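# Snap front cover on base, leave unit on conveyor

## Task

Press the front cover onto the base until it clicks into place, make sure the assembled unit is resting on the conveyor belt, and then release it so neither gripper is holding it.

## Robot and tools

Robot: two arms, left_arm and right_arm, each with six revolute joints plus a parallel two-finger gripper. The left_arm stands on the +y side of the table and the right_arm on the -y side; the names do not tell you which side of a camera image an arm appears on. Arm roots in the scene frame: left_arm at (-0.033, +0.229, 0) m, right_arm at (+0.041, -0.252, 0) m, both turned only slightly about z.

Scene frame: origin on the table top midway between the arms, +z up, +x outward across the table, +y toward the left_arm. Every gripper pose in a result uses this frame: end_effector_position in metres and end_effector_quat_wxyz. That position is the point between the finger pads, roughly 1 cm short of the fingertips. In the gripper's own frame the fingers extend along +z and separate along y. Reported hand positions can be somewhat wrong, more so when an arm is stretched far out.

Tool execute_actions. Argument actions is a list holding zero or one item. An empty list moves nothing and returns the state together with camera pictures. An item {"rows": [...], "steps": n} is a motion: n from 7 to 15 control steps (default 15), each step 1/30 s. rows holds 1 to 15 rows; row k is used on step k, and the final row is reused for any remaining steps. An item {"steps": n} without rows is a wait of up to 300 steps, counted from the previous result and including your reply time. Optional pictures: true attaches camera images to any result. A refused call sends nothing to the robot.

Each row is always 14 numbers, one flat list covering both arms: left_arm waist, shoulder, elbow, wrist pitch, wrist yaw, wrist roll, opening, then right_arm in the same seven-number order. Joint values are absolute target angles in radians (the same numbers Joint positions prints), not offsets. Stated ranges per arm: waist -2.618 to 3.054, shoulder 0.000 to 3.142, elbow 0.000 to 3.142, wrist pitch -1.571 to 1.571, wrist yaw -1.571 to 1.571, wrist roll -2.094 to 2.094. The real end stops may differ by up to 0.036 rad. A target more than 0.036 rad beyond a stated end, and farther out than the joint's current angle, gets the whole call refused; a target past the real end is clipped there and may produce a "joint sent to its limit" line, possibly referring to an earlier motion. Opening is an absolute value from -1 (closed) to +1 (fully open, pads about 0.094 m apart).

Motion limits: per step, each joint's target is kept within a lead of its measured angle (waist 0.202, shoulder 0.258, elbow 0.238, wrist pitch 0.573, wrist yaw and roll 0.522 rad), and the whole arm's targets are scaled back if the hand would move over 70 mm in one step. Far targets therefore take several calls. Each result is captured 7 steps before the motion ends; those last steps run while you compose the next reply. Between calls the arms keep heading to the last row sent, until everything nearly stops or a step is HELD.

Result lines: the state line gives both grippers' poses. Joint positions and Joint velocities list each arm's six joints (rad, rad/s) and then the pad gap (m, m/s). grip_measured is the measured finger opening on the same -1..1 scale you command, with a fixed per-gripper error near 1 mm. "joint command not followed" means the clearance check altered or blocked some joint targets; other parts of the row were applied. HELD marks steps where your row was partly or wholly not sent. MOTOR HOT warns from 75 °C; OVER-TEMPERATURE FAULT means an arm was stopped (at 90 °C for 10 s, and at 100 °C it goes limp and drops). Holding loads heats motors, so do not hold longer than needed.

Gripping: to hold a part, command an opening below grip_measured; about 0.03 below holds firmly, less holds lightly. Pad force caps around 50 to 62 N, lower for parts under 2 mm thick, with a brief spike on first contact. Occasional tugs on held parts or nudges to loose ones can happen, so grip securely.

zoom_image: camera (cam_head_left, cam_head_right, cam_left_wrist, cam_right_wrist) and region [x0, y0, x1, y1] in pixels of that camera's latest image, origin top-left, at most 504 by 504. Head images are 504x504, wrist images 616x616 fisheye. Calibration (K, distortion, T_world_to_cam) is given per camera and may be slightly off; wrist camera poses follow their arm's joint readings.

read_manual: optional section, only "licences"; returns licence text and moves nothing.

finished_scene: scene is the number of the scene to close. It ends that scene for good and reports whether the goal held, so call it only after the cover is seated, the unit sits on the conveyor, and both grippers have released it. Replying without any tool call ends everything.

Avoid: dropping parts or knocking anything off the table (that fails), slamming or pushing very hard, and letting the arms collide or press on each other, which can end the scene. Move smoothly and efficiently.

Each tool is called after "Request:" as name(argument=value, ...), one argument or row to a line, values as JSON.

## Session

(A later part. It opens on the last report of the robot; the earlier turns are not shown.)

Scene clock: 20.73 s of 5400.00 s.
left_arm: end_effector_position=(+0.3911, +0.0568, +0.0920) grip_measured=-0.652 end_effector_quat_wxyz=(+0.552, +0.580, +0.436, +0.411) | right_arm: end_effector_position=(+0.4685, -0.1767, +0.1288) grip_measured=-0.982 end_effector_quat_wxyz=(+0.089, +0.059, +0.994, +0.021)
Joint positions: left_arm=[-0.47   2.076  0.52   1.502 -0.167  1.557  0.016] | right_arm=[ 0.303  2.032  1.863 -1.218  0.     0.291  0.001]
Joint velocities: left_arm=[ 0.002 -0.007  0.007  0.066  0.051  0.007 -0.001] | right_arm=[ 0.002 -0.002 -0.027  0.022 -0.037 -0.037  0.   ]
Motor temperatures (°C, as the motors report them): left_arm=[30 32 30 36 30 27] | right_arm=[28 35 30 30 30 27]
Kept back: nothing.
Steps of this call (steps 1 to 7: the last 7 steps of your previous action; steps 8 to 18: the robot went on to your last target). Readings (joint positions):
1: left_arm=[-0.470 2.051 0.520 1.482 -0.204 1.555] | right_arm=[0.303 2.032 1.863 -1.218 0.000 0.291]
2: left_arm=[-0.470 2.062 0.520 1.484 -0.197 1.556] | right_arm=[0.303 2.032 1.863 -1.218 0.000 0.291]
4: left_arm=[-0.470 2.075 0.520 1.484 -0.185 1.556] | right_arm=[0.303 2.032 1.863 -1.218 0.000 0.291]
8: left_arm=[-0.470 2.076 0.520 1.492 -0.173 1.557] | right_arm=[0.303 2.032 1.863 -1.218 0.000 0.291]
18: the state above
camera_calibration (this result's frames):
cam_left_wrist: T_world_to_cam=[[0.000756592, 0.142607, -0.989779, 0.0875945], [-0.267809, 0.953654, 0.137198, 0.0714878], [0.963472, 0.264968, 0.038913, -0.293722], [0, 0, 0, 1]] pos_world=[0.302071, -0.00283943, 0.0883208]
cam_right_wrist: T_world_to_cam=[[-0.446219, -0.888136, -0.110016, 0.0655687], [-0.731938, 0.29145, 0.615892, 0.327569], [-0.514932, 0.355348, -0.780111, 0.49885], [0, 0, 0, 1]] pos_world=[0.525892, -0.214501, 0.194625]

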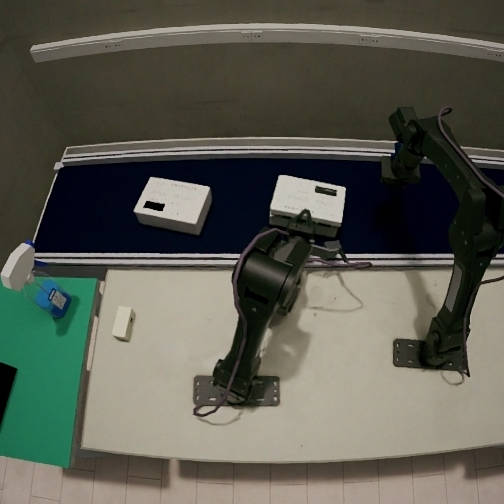

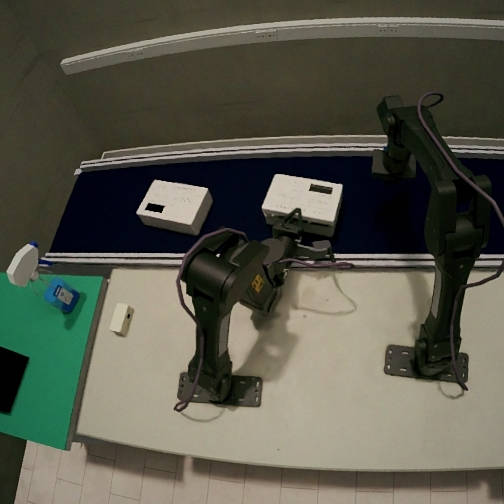

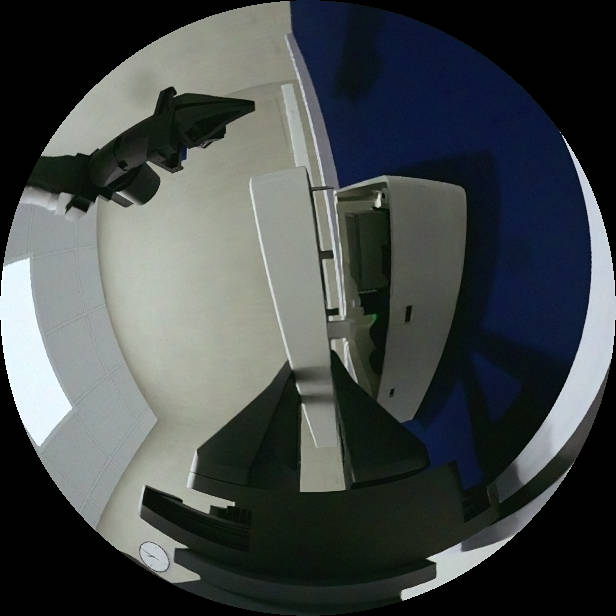

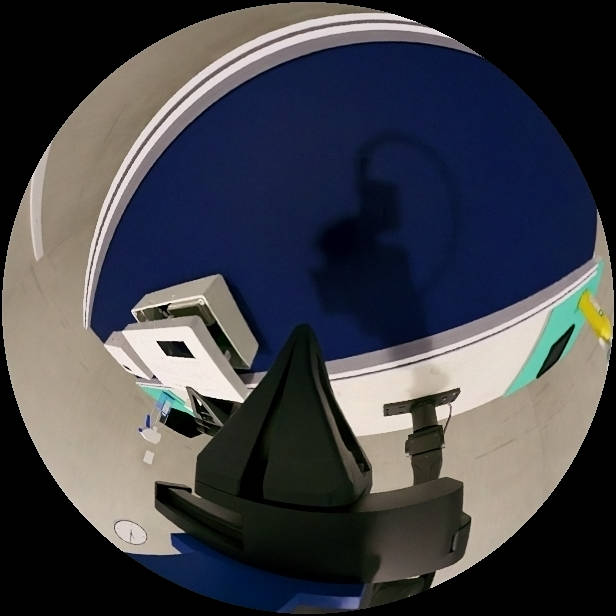

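Request:
execute_actions(
  actions=[
    {"rows":[[-0.468,2.09,0.575,1.53,-0.165,1.56,-0.69,0.3,2,1.88,-1.2,0,0.3,-1],[-0.468,2.1,0.58,1.535,-0.165,1.56,-0.69,0.3,2,1.88,-1.2,0,0.3,-1],[-0.468,2.115,0.58,1.54,-0.165,1.56,-0.69,0.3,2,1.88,-1.2,0,0.3,-1],[-0.468,2.13,0.58,1.55,-0.165,1.56,-0.69,0.3,2,1.88,-1.2,0,0.3,-1],[-0.468,2.145,0.58,1.555,-0.165,1.56,-0.69,0.3,2,1.88,-1.2,0,0.3,-1]],"steps":15},
  ],
)

Request:
execute_actions(
  actions=[
    {"steps":15},
  ],
  pictures=true,
)

Request:
zoom_image(
  camera="cam_right_wrist",
  region=[100,250,290,440],
)

Request:
zoom_image(
  camera="cam_head_left",
  region=[255,165,365,255],
)

Scene clock: 21.50 s of 5400.00 s.
left_arm: end_effector_position=(+0.3986, +0.0530, +0.0855) grip_measured=-0.652 end_effector_quat_wxyz=(+0.554, +0.578, +0.435, +0.412) | right_arm: end_effector_position=(+0.4685, -0.1767, +0.1288) grip_measured=-0.982 end_effector_quat_wxyz=(+0.089, +0.059, +0.994, +0.021)
Joint positions: left_arm=[-0.47   2.131  0.558  1.527 -0.166  1.557  0.016] | right_arm=[ 0.303  2.032  1.863 -1.218  0.     0.291  0.001]
Joint velocities: left_arm=[ 0.002  0.203 -0.032  0.095 -0.037 -0.022  0.001] | right_arm=[ 0.007 -0.022 -0.027  0.037  0.007 -0.051  0.   ]
Motor temperatures (°C, as the motors report them): left_arm=[30 32 30 36 30 27] | right_arm=[28 36 30 30 30 27]
Steps of this call (steps 1 to 15: the robot went on to your last target; steps 16 to 23: the first 8 steps of this action). Readings (joint positions):
16: left_arm=[-0.470 2.076 0.523 1.502 -0.166 1.557] | right_arm=[0.303 2.032 1.863 -1.218 0.000 0.291]
17: left_arm=[-0.470 2.080 0.531 1.503 -0.166 1.557] | right_arm=[0.303 2.032 1.863 -1.218 0.000 0.291]
19: left_arm=[-0.470 2.094 0.550 1.512 -0.166 1.557] | right_arm=[0.303 2.032 1.863 -1.218 0.000 0.291]
23: the state above

Scene clock: 22.00 s of 5400.00 s.
left_arm: end_effector_position=(+0.3985, +0.0531, +0.0831) grip_measured=-0.652 end_effector_quat_wxyz=(+0.553, +0.579, +0.435, +0.411) | right_arm: end_effector_position=(+0.4685, -0.1767, +0.1288) grip_measured=-0.982 end_effector_quat_wxyz=(+0.089, +0.059, +0.994, +0.021)
Joint positions: left_arm=[-0.47   2.138  0.558  1.529 -0.166  1.557  0.016] | right_arm=[ 0.303  2.032  1.863 -1.218  0.     0.291  0.001]
Joint velocities: left_arm=[ 0.007  0.002 -0.007 -0.007 -0.007  0.007  0.   ] | right_arm=[-0.027 -0.012  0.002 -0.007  0.007 -0.066  0.001]
Motor temperatures (°C, as the motors report them): left_arm=[30 32 31 36 30 27] | right_arm=[28 36 30 30 30 27]
Kept back: nothing.
Steps of this call (steps 1 to 7: the last 7 steps of your previous action; steps 8 to 15: the robot went on to your last target). Readings (joint positions):
1: left_arm=[-0.470 2.136 0.558 1.527 -0.166 1.557] | right_arm=[0.303 2.032 1.863 -1.218 0.000 0.291]
2: left_arm=[-0.470 2.138 0.558 1.528 -0.166 1.557] | right_arm=[0.303 2.032 1.863 -1.218 0.000 0.291]
4: left_arm=[-0.470 2.138 0.558 1.529 -0.166 1.557] | right_arm=[0.303 2.032 1.863 -1.218 0.000 0.291]
8: left_arm=[-0.470 2.138 0.558 1.529 -0.166 1.557] | right_arm=[0.303 2.032 1.863 -1.218 0.000 0.291]
15: the state above
All arms were judged still, so your last target was given up. Only a new action makes them travel on or press farther. Fingers that are still opening or closing keep moving.
camera_calibration (this result's frames):
cam_left_wrist: T_world_to_cam=[[0.0039025, 0.141081, -0.98999, 0.0781784], [-0.2675, 0.954067, 0.134907, 0.078257], [0.96355, 0.264296, 0.0414624, -0.299656], [0, 0, 0, 1]] pos_world=[0.309362, -0.0064943, 0.0792628]
cam_right_wrist: T_world_to_cam=[[-0.446219, -0.888136, -0.110016, 0.0655687], [-0.731938, 0.29145, 0.615892, 0.327569], [-0.514932, 0.355348, -0.780111, 0.49885], [0, 0, 0, 1]] pos_world=[0.525892, -0.214501, 0.194625]

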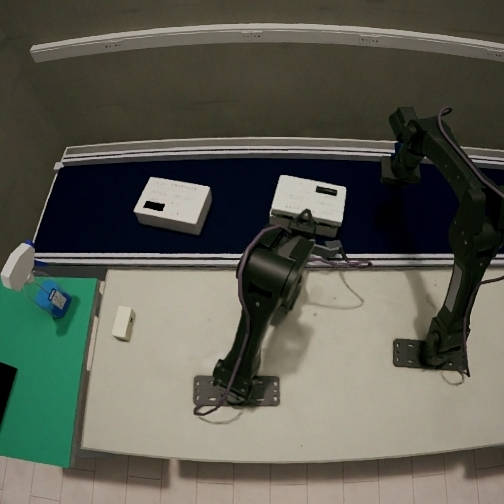

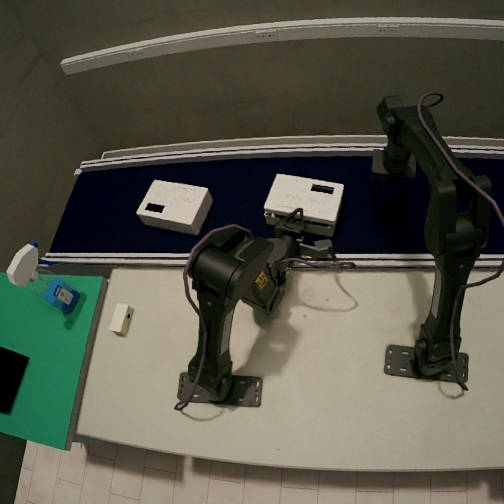

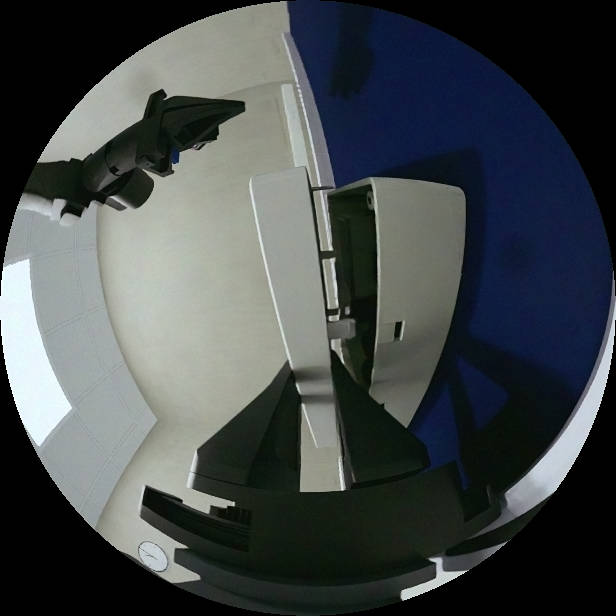

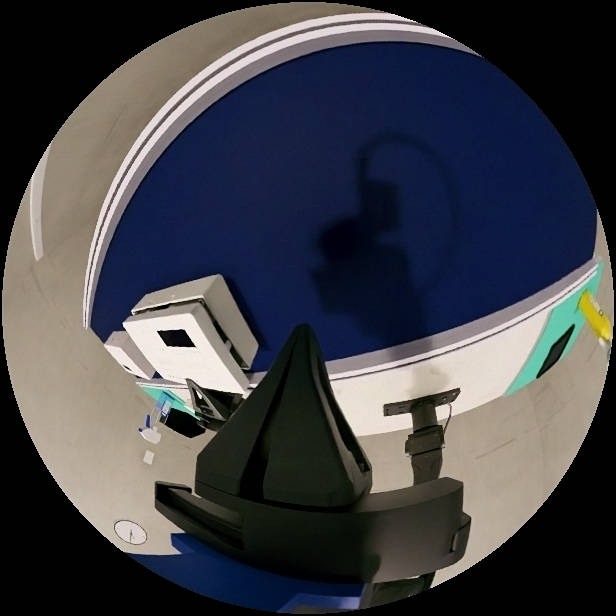

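Region (100, 250, 290, 440) of cam_right_wrist's 616x616 image, scaled by 2.653, with more detail than that image has.

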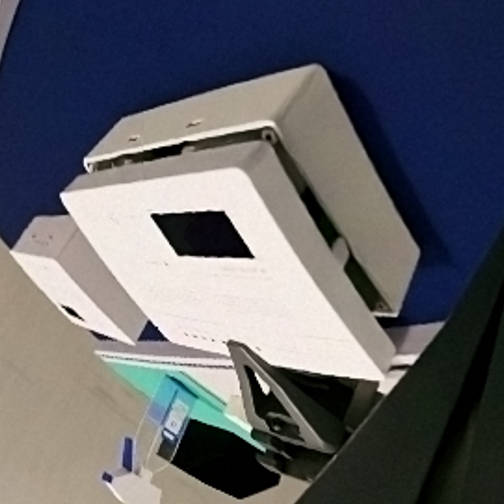

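Region (255, 165, 365, 255) of cam_head_left's 504x504 image, scaled by 4.582, with more detail than that image has; it fills the top 412 rows of this view, and the rest is white.

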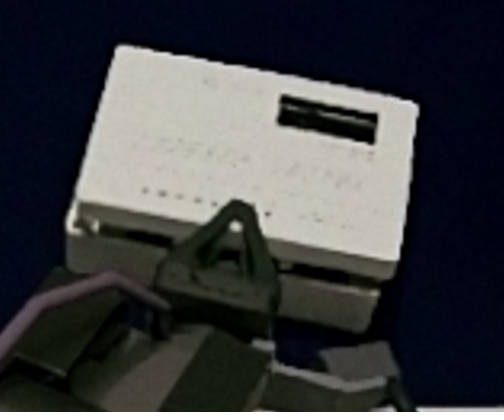

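Request:
execute_actions(
  actions=[
    {"rows":[[-0.452,2.138,0.57,1.53,-0.16,1.56,-0.69,0.3,2,1.88,-1.2,0,0.3,-1],[-0.452,2.138,0.57,1.53,-0.16,1.56,-0.69,0.3,2,1.88,-1.2,0,0.3,-1],[-0.452,2.138,0.57,1.53,-0.16,1.56,-0.69,0.3,2,1.88,-1.2,0,0.3,-1],[-0.452,2.138,0.57,1.53,-0.16,1.56,-0.69,0.3,2,1.88,-1.2,0,0.3,-1],[-0.452,2.165,0.575,1.53,-0.16,1.56,-0.69,0.3,2,1.88,-1.2,0,0.3,-1]],"steps":15},
  ],
)

Request:
execute_actions(
  actions=[
    {"steps":12},
  ],
  pictures=true,
)

Request:
zoom_image(
  camera="cam_right_wrist",
  region=[100,250,290,440],
)

Request:
zoom_image(
  camera="cam_head_left",
  region=[255,165,365,255],
)

Scene clock: 22.77 s of 5400.00 s.
left_arm: end_effector_position=(+0.3996, +0.0560, +0.0825) grip_measured=-0.652 end_effector_quat_wxyz=(+0.552, +0.578, +0.437, +0.413) | right_arm: end_effector_position=(+0.4685, -0.1767, +0.1288) grip_measured=-0.982 end_effector_quat_wxyz=(+0.089, +0.059, +0.994, +0.021)
Joint positions: left_arm=[-0.463  2.142  0.558  1.534 -0.166  1.557  0.016] | right_arm=[ 0.303  2.032  1.863 -1.218  0.     0.291  0.001]
Joint velocities: left_arm=[-0.007  0.002 -0.022  0.022 -0.051  0.007  0.   ] | right_arm=[ 0.002  0.002 -0.007 -0.022 -0.066  0.037  0.   ]
Motor temperatures (°C, as the motors report them): left_arm=[30 32 31 36 30 27] | right_arm=[28 36 30 30 30 27]
Steps of this call (steps 1 to 15: nothing new was sent; steps 16 to 23: the first 8 steps of this action). Readings (joint positions):
16: left_arm=[-0.469 2.138 0.558 1.528 -0.166 1.557] | right_arm=[0.303 2.032 1.863 -1.218 0.000 0.291]
17: left_arm=[-0.468 2.138 0.558 1.528 -0.166 1.557] | right_arm=[0.303 2.032 1.863 -1.218 0.000 0.291]
19: left_arm=[-0.464 2.138 0.558 1.527 -0.166 1.557] | right_arm=[0.303 2.032 1.863 -1.218 0.000 0.291]
23: the state above

Scene clock: 23.17 s of 5400.00 s.
left_arm: end_effector_position=(+0.3995, +0.0560, +0.0826) grip_measured=-0.652 end_effector_quat_wxyz=(+0.552, +0.577, +0.437, +0.413) | right_arm: end_effector_position=(+0.4685, -0.1767, +0.1288) grip_measured=-0.982 end_effector_quat_wxyz=(+0.089, +0.059, +0.994, +0.021)
Joint positions: left_arm=[-0.463  2.144  0.558  1.537 -0.166  1.557  0.016] | right_arm=[ 0.303  2.032  1.863 -1.218  0.     0.291  0.001]
Joint velocities: left_arm=[-0.012 -0.007  0.002  0.037 -0.037 -0.007 -0.002] | right_arm=[-0.022 -0.007 -0.012 -0.022 -0.051  0.007 -0.   ]
Motor temperatures (°C, as the motors report them): left_arm=[30 32 31 36 30 27] | right_arm=[28 36 30 30 30 27]
Kept back: nothing.
Steps of this call (steps 1 to 7: the last 7 steps of your previous action; steps 8 to 12: the robot went on to your last target). Readings (joint positions):
1: left_arm=[-0.463 2.143 0.558 1.536 -0.166 1.557] | right_arm=[0.303 2.032 1.863 -1.218 0.000 0.291]
2: left_arm=[-0.463 2.143 0.558 1.536 -0.166 1.557] | right_arm=[0.303 2.032 1.863 -1.218 0.000 0.291]
4: left_arm=[-0.463 2.143 0.558 1.537 -0.166 1.557] | right_arm=[0.303 2.032 1.863 -1.218 0.000 0.291]
8: left_arm=[-0.463 2.143 0.558 1.537 -0.166 1.557] | right_arm=[0.303 2.032 1.863 -1.218 0.000 0.291]
12: the state above
camera_calibration (this result's frames):
cam_left_wrist: T_world_to_cam=[[0.00536379, 0.139945, -0.990145, 0.0767701], [-0.274003, 0.952469, 0.133135, 0.0786374], [0.961714, 0.270589, 0.0434542, -0.301249], [0, 0, 0, 1]] pos_world=[0.310851, -0.00412855, 0.0786347]
cam_right_wrist: T_world_to_cam=[[-0.446219, -0.888136, -0.110016, 0.0655687], [-0.731938, 0.29145, 0.615892, 0.327569], [-0.514932, 0.355348, -0.780111, 0.49885], [0, 0, 0, 1]] pos_world=[0.525892, -0.214501, 0.194625]

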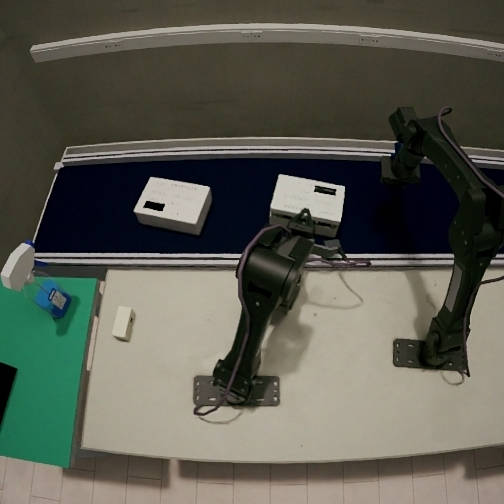

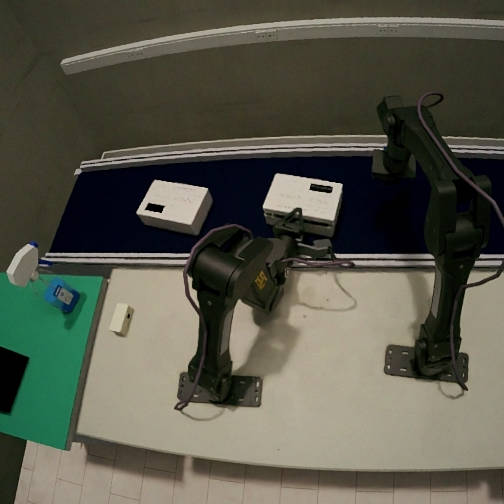

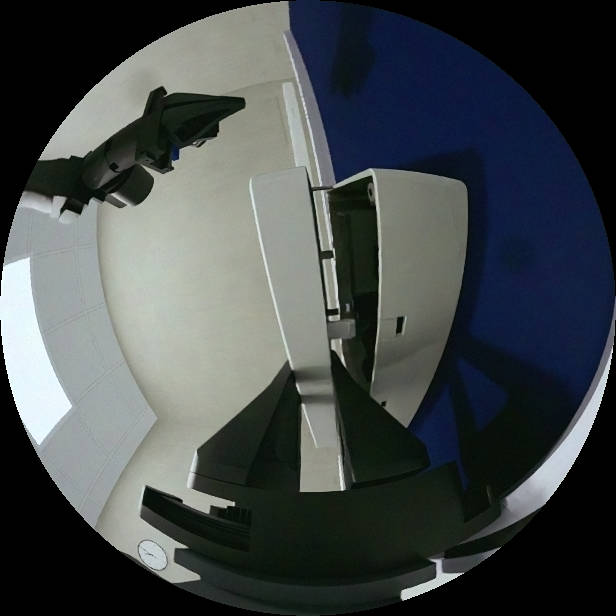

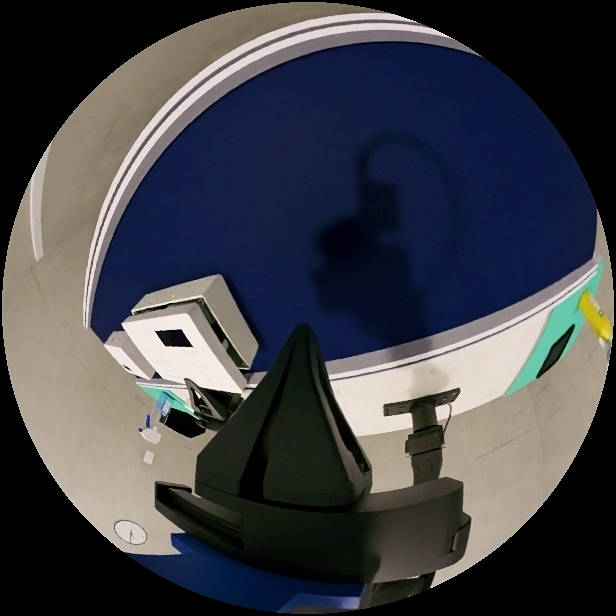

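Region (100, 250, 290, 440) of cam_right_wrist's 616x616 image, scaled by 2.653, with more detail than that image has.

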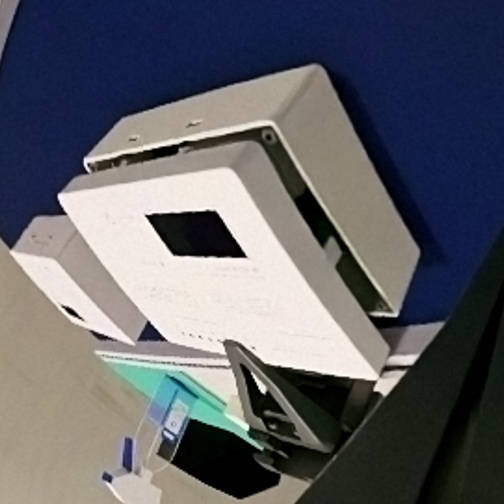

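Region (255, 165, 365, 255) of cam_head_left's 504x504 image, scaled by 4.582, with more detail than that image has; it fills the top 412 rows of this view, and the rest is white.

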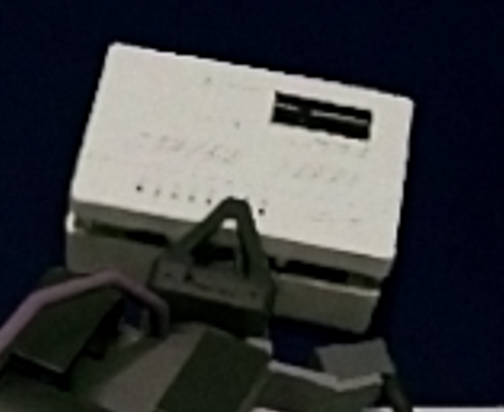

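Request:
execute_actions(
  actions=[
    {"rows":[[-0.463,2.12,0.58,1.5,-0.166,1.55,-0.69,0.3,2,1.88,-1.2,0,0.3,-1],[-0.463,2.115,0.58,1.48,-0.166,1.55,-0.69,0.3,2,1.88,-1.2,0,0.3,-1],[-0.463,2.115,0.58,1.46,-0.166,1.55,-0.69,0.3,2,1.88,-1.2,0,0.3,-1]],"steps":15},
  ],
)

Request:
execute_actions(
  actions=[
    {"steps":12},
  ],
  pictures=true,
)

Request:
zoom_image(
  camera="cam_right_wrist",
  region=[100,250,290,440],
)

Scene clock: 24.00 s of 5400.00 s.
left_arm: end_effector_position=(+0.3996, +0.0560, +0.0809) grip_measured=-0.652 end_effector_quat_wxyz=(+0.547, +0.582, +0.441, +0.410) | right_arm: end_effector_position=(+0.4685, -0.1767, +0.1288) grip_measured=-0.982 end_effector_quat_wxyz=(+0.089, +0.059, +0.994, +0.021)
Joint positions: left_arm=[-0.463  2.129  0.558  1.504 -0.166  1.555  0.016] | right_arm=[ 0.303  2.032  1.863 -1.218  0.     0.291  0.001]
Joint velocities: left_arm=[-0.002 -0.017  0.012 -0.051 -0.037  0.022  0.001] | right_arm=[ 0.002  0.007  0.007 -0.022 -0.037 -0.022  0.001]
Motor temperatures (°C, as the motors report them): left_arm=[30 32 31 36 30 27] | right_arm=[28 36 30 30 30 27]
Steps of this call (steps 1 to 15: the robot went on to your last target; steps 16 to 17: nothing new was sent; steps 18 to 25: the first 8 steps of this action). Readings (joint positions):
18: left_arm=[-0.463 2.143 0.558 1.536 -0.166 1.557] | right_arm=[0.303 2.032 1.863 -1.218 0.000 0.291]
19: left_arm=[-0.463 2.141 0.558 1.531 -0.166 1.556] | right_arm=[0.303 2.032 1.863 -1.218 0.000 0.291]
21: left_arm=[-0.463 2.134 0.558 1.516 -0.166 1.556] | right_arm=[0.303 2.032 1.863 -1.218 0.000 0.291]
25: the state above

Scene clock: 24.40 s of 5400.00 s.
left_arm: end_effector_position=(+0.3996, +0.0560, +0.0807) grip_measured=-0.652 end_effector_quat_wxyz=(+0.546, +0.583, +0.441, +0.409) | right_arm: end_effector_position=(+0.4685, -0.1767, +0.1288) grip_measured=-0.982 end_effector_quat_wxyz=(+0.089, +0.059, +0.994, +0.021)
Joint positions: left_arm=[-0.463  2.128  0.558  1.501 -0.166  1.554  0.016] | right_arm=[ 0.303  2.032  1.863 -1.218  0.     0.291  0.001]
Joint velocities: left_arm=[-0.002  0.012 -0.002  0.051  0.007 -0.051 -0.   ] | right_arm=[ 0.007 -0.002 -0.012  0.022  0.007 -0.022  0.   ]
Motor temperatures (°C, as the motors report them): left_arm=[30 32 31 36 30 27] | right_arm=[28 36 30 30 30 27]
Kept back: nothing.
Steps of this call (steps 1 to 7: the last 7 steps of your previous action; steps 8 to 12: the robot went on to your last target). Readings (joint positions):
1: left_arm=[-0.463 2.129 0.558 1.503 -0.166 1.554] | right_arm=[0.303 2.032 1.863 -1.218 0.000 0.291]
2: left_arm=[-0.463 2.129 0.558 1.502 -0.166 1.554] | right_arm=[0.303 2.032 1.863 -1.218 0.000 0.291]
4: left_arm=[-0.463 2.128 0.558 1.502 -0.166 1.554] | right_arm=[0.303 2.032 1.863 -1.218 0.000 0.291]
8: left_arm=[-0.463 2.128 0.558 1.501 -0.166 1.554] | right_arm=[0.303 2.032 1.863 -1.218 0.000 0.291]
12: the state above
camera_calibration (this result's frames):
cam_left_wrist: T_world_to_cam=[[-0.0138858, 0.145848, -0.989209, 0.0821379], [-0.271479, 0.951594, 0.144113, 0.077082], [0.962344, 0.270551, 0.0263812, -0.300073], [0, 0, 0, 1]] pos_world=[0.31084, -0.00414533, 0.0780594]
cam_right_wrist: T_world_to_cam=[[-0.446219, -0.888136, -0.110016, 0.0655687], [-0.731938, 0.29145, 0.615892, 0.327569], [-0.514932, 0.355348, -0.780111, 0.49885], [0, 0, 0, 1]] pos_world=[0.525892, -0.214501, 0.194625]

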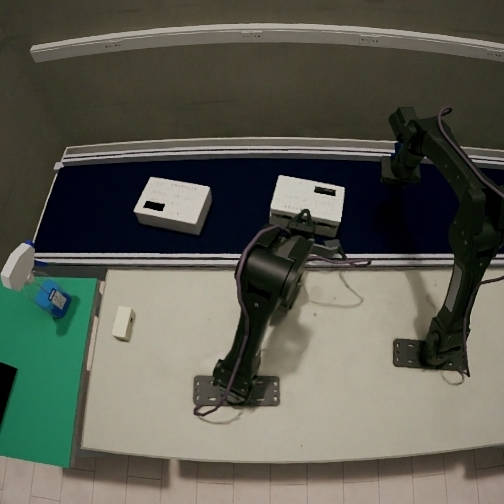

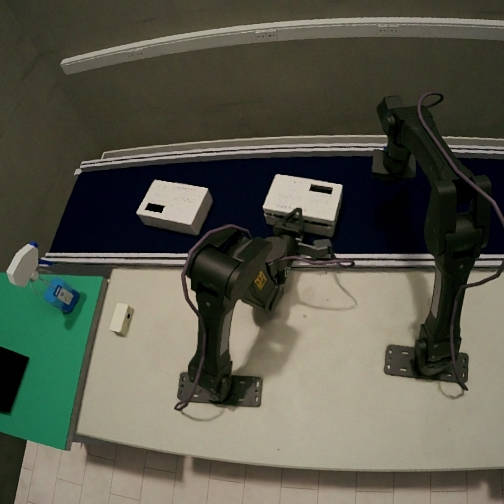

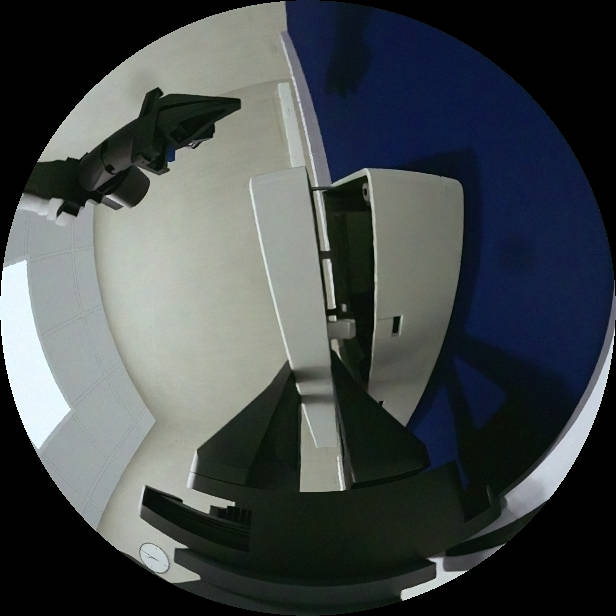

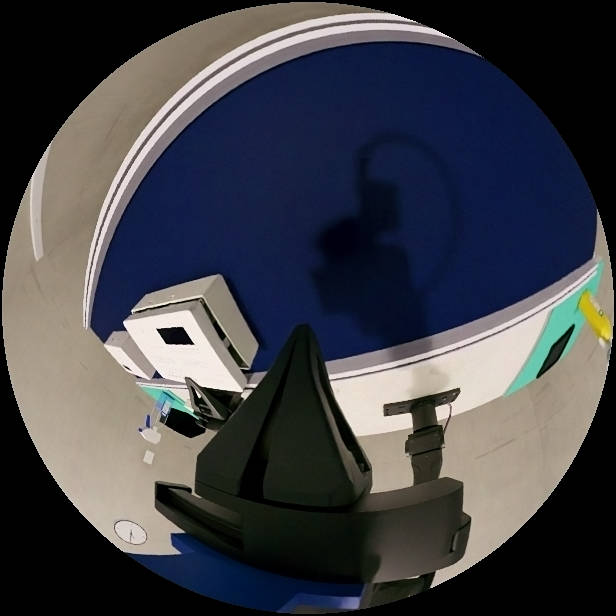

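Region (100, 250, 290, 440) of cam_right_wrist's 616x616 image, scaled by 2.653, with more detail than that image has.

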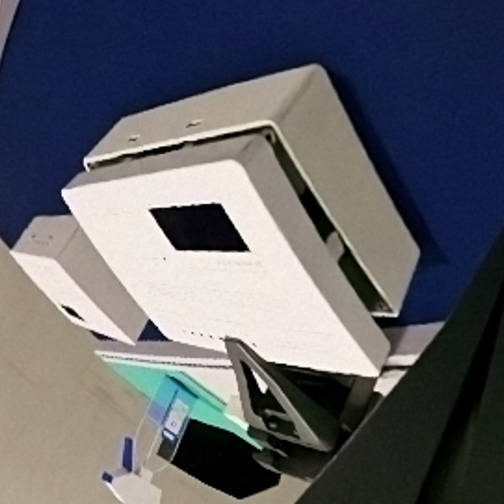

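Request:
execute_actions(
  actions=[
    {"rows":[[-0.463,2.115,0.58,1.46,-0.166,1.55,-0.5,0.3,2,1.88,-1.2,0,0.3,-1]],"steps":15},
  ],
)

Request:
execute_actions(
  actions=[
    {"rows":[[-0.47,2.09,0.53,1.5,-0.166,1.55,-0.5,0.3,2,1.88,-1.2,0,0.3,-1],[-0.47,2.09,0.53,1.5,-0.166,1.55,-0.5,0.3,2,1.88,-1.2,0,0.3,-1],[-0.47,2.09,0.53,1.5,-0.166,1.55,-0.5,0.3,2,1.88,-1.2,0,0.3,-1],[-0.47,2.09,0.53,1.5,-0.166,1.55,-0.5,0.3,2,1.88,-1.2,0,0.3,-1],[-0.485,2.05,0.46,1.53,-0.166,1.55,-0.5,0.3,2,1.88,-1.2,0,0.3,-1]],"steps":15},
  ],
)

Request:
execute_actions(
  actions=[
    {"steps":15},
  ],
  pictures=true,
)

Scene clock: 25.93 s of 5400.00 s.
left_arm: end_effector_position=(+0.3996, +0.0560, +0.0807) grip_measured=-0.502 end_effector_quat_wxyz=(+0.547, +0.582, +0.441, +0.409) | right_arm: end_effector_position=(+0.4685, -0.1767, +0.1288) grip_measured=-0.982 end_effector_quat_wxyz=(+0.089, +0.059, +0.994, +0.021)
Joint positions: left_arm=[-0.463  2.128  0.558  1.501 -0.166  1.553  0.023] | right_arm=[ 0.303  2.032  1.863 -1.218  0.     0.291  0.001]
Joint velocities: left_arm=[-0.007  0.012 -0.017  0.037  0.022  0.139  0.001] | right_arm=[ 0.012 -0.007  0.007 -0.007 -0.037 -0.007  0.001]
Motor temperatures (°C, as the motors report them): left_arm=[30 32 31 36 30 27] | right_arm=[28 37 30 30 30 27]
Steps of this call (steps 1 to 15: the robot went on to your last target; steps 16 to 38: nothing new was sent; steps 39 to 46: the first 8 steps of this action). Readings (joint positions):
39: left_arm=[-0.463 2.128 0.558 1.501 -0.166 1.554] | right_arm=[0.303 2.032 1.863 -1.218 0.000 0.291]
40: left_arm=[-0.463 2.128 0.558 1.501 -0.166 1.554] | right_arm=[0.303 2.032 1.863 -1.218 0.000 0.291]
42: left_arm=[-0.463 2.128 0.558 1.501 -0.166 1.553] | right_arm=[0.303 2.032 1.863 -1.218 0.000 0.291]
46: the state above

Scene clock: 26.43 s of 5400.00 s.
left_arm: end_effector_position=(+0.3825, +0.0595, +0.0839) grip_measured=-0.502 end_effector_quat_wxyz=(+0.545, +0.588, +0.440, +0.405) | right_arm: end_effector_position=(+0.4685, -0.1767, +0.1288) grip_measured=-0.982 end_effector_quat_wxyz=(+0.089, +0.059, +0.994, +0.021)
Joint positions: left_arm=[-0.472  2.076  0.485  1.511 -0.166  1.553  0.023] | right_arm=[ 0.303  2.032  1.863 -1.218  0.     0.291  0.001]
Joint velocities: left_arm=[-0.081 -0.129 -0.276  0.037 -0.037 -0.007 -0.   ] | right_arm=[-0.007 -0.022 -0.012 -0.007  0.051  0.007 -0.   ]
Motor temperatures (°C, as the motors report them): left_arm=[30 32 31 36 30 27] | right_arm=[28 37 30 30 30 27]
Steps of this call (steps 1 to 7: the last 7 steps of your previous action; steps 8 to 15: the first 8 steps of this action). Readings (joint positions):
8: left_arm=[-0.463 2.126 0.558 1.500 -0.166 1.553] | right_arm=[0.303 2.032 1.863 -1.218 0.000 0.291]
9: left_arm=[-0.463 2.122 0.555 1.500 -0.166 1.553] | right_arm=[0.303 2.032 1.863 -1.218 0.000 0.291]
11: left_arm=[-0.463 2.115 0.550 1.500 -0.166 1.553] | right_arm=[0.303 2.032 1.863 -1.218 0.000 0.291]
15: the state above

Scene clock: 26.93 s of 5400.00 s.
left_arm: end_effector_position=(+0.3803, +0.0593, +0.0838) grip_measured=-0.502 end_effector_quat_wxyz=(+0.545, +0.589, +0.440, +0.404) | right_arm: end_effector_position=(+0.4685, -0.1767, +0.1288) grip_measured=-0.982 end_effector_quat_wxyz=(+0.089, +0.059, +0.994, +0.021)
Joint positions: left_arm=[-0.475  2.073  0.477  1.515 -0.166  1.553  0.023] | right_arm=[ 0.303  2.032  1.863 -1.218  0.     0.291  0.001]
Joint velocities: left_arm=[-0.022 -0.012  0.012 -0.007  0.022 -0.037 -0.   ] | right_arm=[-0.007 -0.002 -0.002  0.007  0.007 -0.022 -0.001]
Motor temperatures (°C, as the motors report them): left_arm=[30 32 31 36 30 27] | right_arm=[28 37 30 30 30 27]
Kept back: nothing.
Steps of this call (steps 1 to 7: the last 7 steps of your previous action; steps 8 to 15: the robot went on to your last target). Readings (joint positions):
1: left_arm=[-0.474 2.073 0.479 1.513 -0.166 1.553] | right_arm=[0.303 2.032 1.863 -1.218 0.000 0.291]
2: left_arm=[-0.475 2.073 0.477 1.514 -0.166 1.553] | right_arm=[0.303 2.032 1.863 -1.218 0.000 0.291]
4: left_arm=[-0.475 2.073 0.477 1.515 -0.166 1.553] | right_arm=[0.303 2.032 1.863 -1.218 0.000 0.291]
8: left_arm=[-0.475 2.073 0.477 1.515 -0.166 1.553] | right_arm=[0.303 2.032 1.863 -1.218 0.000 0.291]
15: the state above
All arms were judged still, so your last target was given up. Only a new action makes them travel on or press farther. Fingers that are still opening or closing keep moving.
camera_calibration (this result's frames):
cam_left_wrist: T_world_to_cam=[[-0.0225202, 0.150314, -0.988382, 0.0873936], [-0.258715, 0.95408, 0.150992, 0.0626808], [0.965691, 0.25911, 0.0174025, -0.282279], [0, 0, 0, 1]] pos_world=[0.290779, 0.000202256, 0.0818262]
cam_right_wrist: T_world_to_cam=[[-0.446219, -0.888136, -0.110016, 0.0655687], [-0.731938, 0.29145, 0.615892, 0.327569], [-0.514932, 0.355348, -0.780111, 0.49885], [0, 0, 0, 1]] pos_world=[0.525892, -0.214501, 0.194625]

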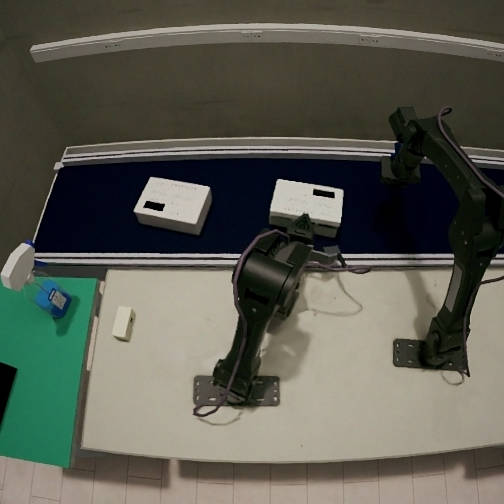

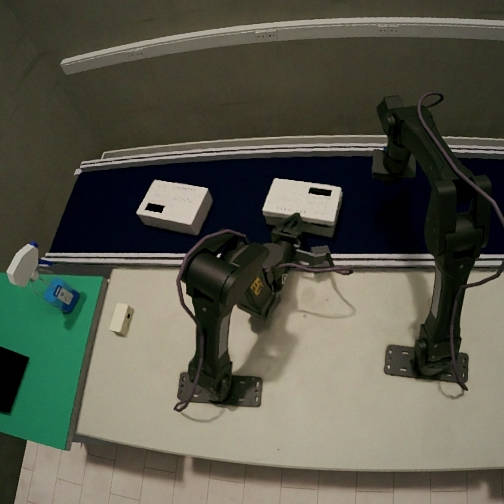

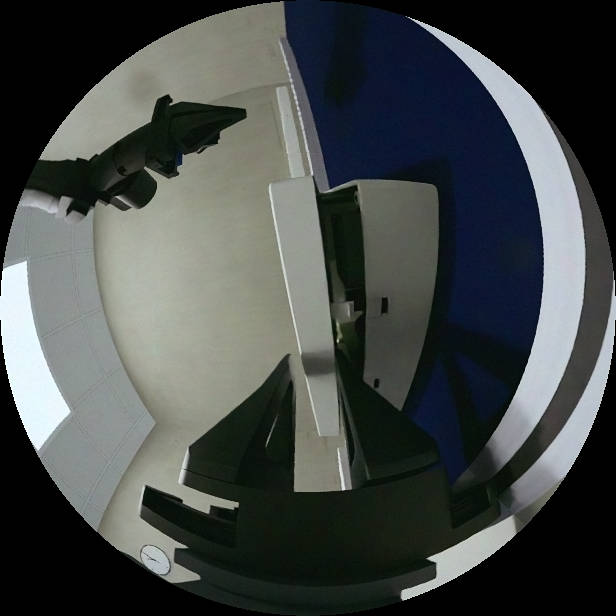

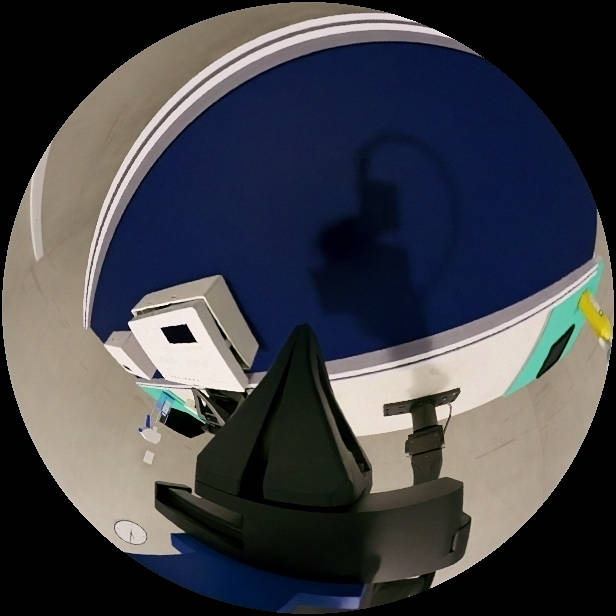

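Request:
execute_actions(
  actions=[
    {"rows":[[-0.495,2.0,0.4,1.55,-0.166,1.55,-0.5,0.3,2,1.88,-1.2,0,0.3,-1]],"steps":15},
  ],
)

Request:
execute_actions(
  actions=[
    {"steps":15},
  ],
)

Request:
execute_actions(
  actions=[],
)

Request:
zoom_image(
  camera="cam_right_wrist",
  region=[100,250,290,440],
)

Scene clock: 27.53 s of 5400.00 s.
left_arm: end_effector_position=(+0.3664, +0.0608, +0.0961) grip_measured=-0.502 end_effector_quat_wxyz=(+0.555, +0.584, +0.433, +0.405) | right_arm: end_effector_position=(+0.4685, -0.1767, +0.1288) grip_measured=-0.982 end_effector_quat_wxyz=(+0.089, +0.059, +0.994, +0.021)
Joint positions: left_arm=[-0.486  2.018  0.418  1.544 -0.166  1.553  0.023] | right_arm=[ 0.303  2.032  1.863 -1.218  0.     0.291  0.001]
Joint velocities: left_arm=[-0.002 -0.002 -0.012  0.051  0.037 -0.037 -0.   ] | right_arm=[ 0.012 -0.022  0.002 -0.022 -0.066  0.022 -0.   ]
Motor temperatures (°C, as the motors report them): left_arm=[30 32 30 37 30 27] | right_arm=[28 37 30 30 30 27]
Steps of this call (steps 1 to 10: nothing new was sent; steps 11 to 18: the first 8 steps of this action). Readings (joint positions):
11: left_arm=[-0.476 2.066 0.469 1.516 -0.166 1.553] | right_arm=[0.303 2.032 1.863 -1.218 0.000 0.291]
12: left_arm=[-0.478 2.052 0.450 1.518 -0.166 1.553] | right_arm=[0.303 2.032 1.863 -1.218 0.000 0.291]
14: left_arm=[-0.483 2.028 0.423 1.529 -0.166 1.553] | right_arm=[0.303 2.032 1.863 -1.218 0.000 0.291]
18: the state above

Scene clock: 28.03 s of 5400.00 s.
left_arm: end_effector_position=(+0.3664, +0.0608, +0.0969) grip_measured=-0.502 end_effector_quat_wxyz=(+0.557, +0.583, +0.432, +0.405) | right_arm: end_effector_position=(+0.4685, -0.1767, +0.1288) grip_measured=-0.982 end_effector_quat_wxyz=(+0.089, +0.059, +0.994, +0.021)
Joint positions: left_arm=[-0.486  2.018  0.418  1.548 -0.166  1.553  0.023] | right_arm=[ 0.303  2.032  1.863 -1.218  0.     0.291  0.001]
Joint velocities: left_arm=[ 0.012 -0.022  0.007  0.051 -0.066 -0.007 -0.   ] | right_arm=[-0.007 -0.017 -0.012  0.007  0.095 -0.007  0.   ]
Motor temperatures (°C, as the motors report them): left_arm=[30 33 30 37 30 27] | right_arm=[28 37 30 30 30 27]
Kept back: nothing.
Steps of this call (steps 1 to 7: the last 7 steps of your previous action; steps 8 to 15: the robot went on to your last target). Readings (joint positions):
1: left_arm=[-0.486 2.018 0.418 1.545 -0.166 1.553] | right_arm=[0.303 2.032 1.863 -1.218 0.000 0.291]
2: left_arm=[-0.486 2.018 0.418 1.546 -0.166 1.553] | right_arm=[0.303 2.032 1.863 -1.218 0.000 0.291]
4: left_arm=[-0.486 2.018 0.418 1.547 -0.166 1.553] | right_arm=[0.303 2.032 1.863 -1.218 0.000 0.291]
8: left_arm=[-0.486 2.018 0.418 1.547 -0.166 1.553] | right_arm=[0.303 2.032 1.863 -1.218 0.000 0.291]
15: the state above
All arms were judged still, so your last target was given up. Only a new action makes them travel on or press farther. Fingers that are still opening or closing keep moving.

Scene clock: 28.03 s of 5400.00 s.
left_arm: end_effector_position=(+0.3664, +0.0608, +0.0969) grip_measured=-0.502 end_effector_quat_wxyz=(+0.557, +0.583, +0.432, +0.405) | right_arm: end_effector_position=(+0.4685, -0.1767, +0.1288) grip_measured=-0.982 end_effector_quat_wxyz=(+0.089, +0.059, +0.994, +0.021)
Joint positions: left_arm=[-0.486  2.018  0.418  1.548 -0.166  1.553  0.023] | right_arm=[ 0.303  2.032  1.863 -1.218  0.     0.291  0.001]
Joint velocities: left_arm=[ 0.012 -0.022  0.007  0.051 -0.066 -0.007 -0.   ] | right_arm=[-0.007 -0.017 -0.012  0.007  0.095 -0.007  0.   ]
Motor temperatures (°C, as the motors report them): left_arm=[30 33 30 37 30 27] | right_arm=[28 37 30 30 30 27]
Kept back: nothing.
camera_calibration (this result's frames):
cam_left_wrist: T_world_to_cam=[[0.00371444, 0.138083, -0.990414, 0.0911643], [-0.251668, 0.958671, 0.132714, 0.0546025], [0.967807, 0.248762, 0.0383119, -0.2717], [0, 0, 0, 1]] pos_world=[0.276356, 0.00265452, 0.0934532]
cam_right_wrist: T_world_to_cam=[[-0.446219, -0.888136, -0.110016, 0.0655687], [-0.731938, 0.29145, 0.615892, 0.327569], [-0.514932, 0.355348, -0.780111, 0.49885], [0, 0, 0, 1]] pos_world=[0.525892, -0.214501, 0.194625]

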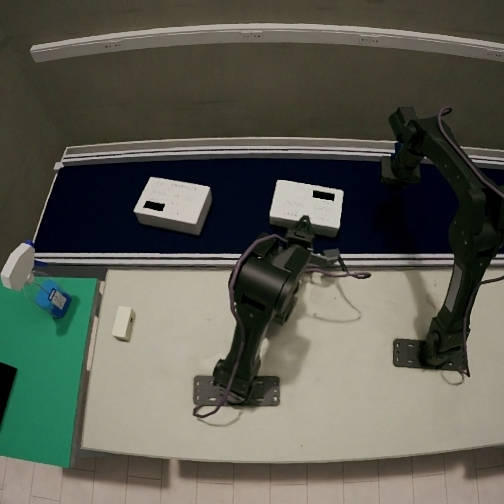

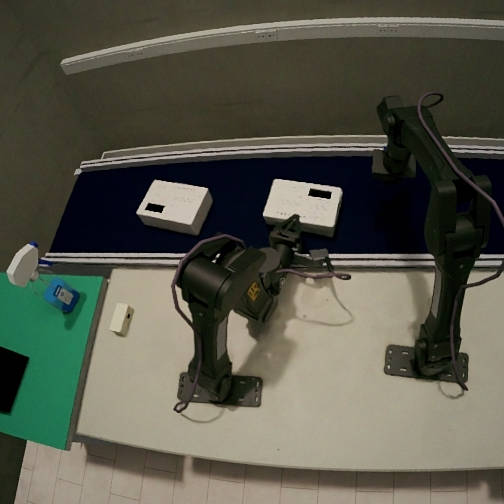

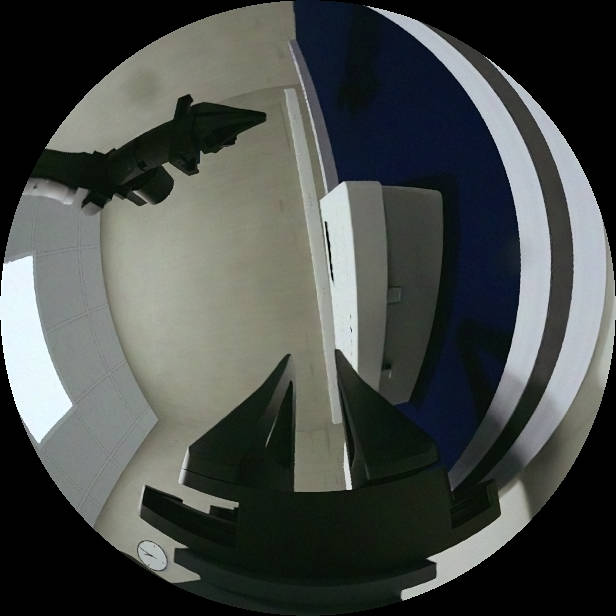

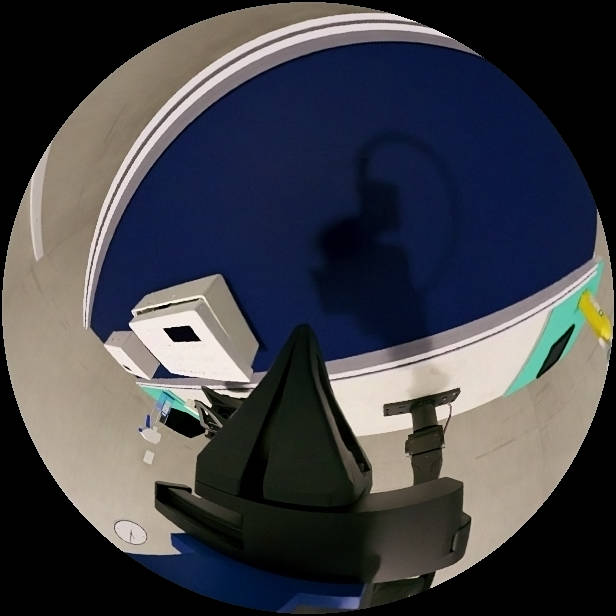

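Region (100, 250, 290, 440) of cam_right_wrist's 616x616 image, scaled by 2.653, with more detail than that image has.

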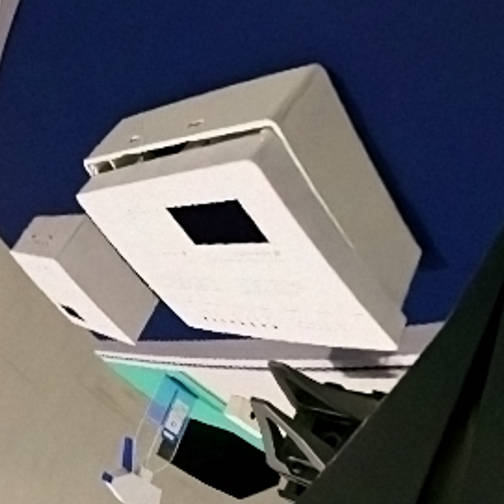

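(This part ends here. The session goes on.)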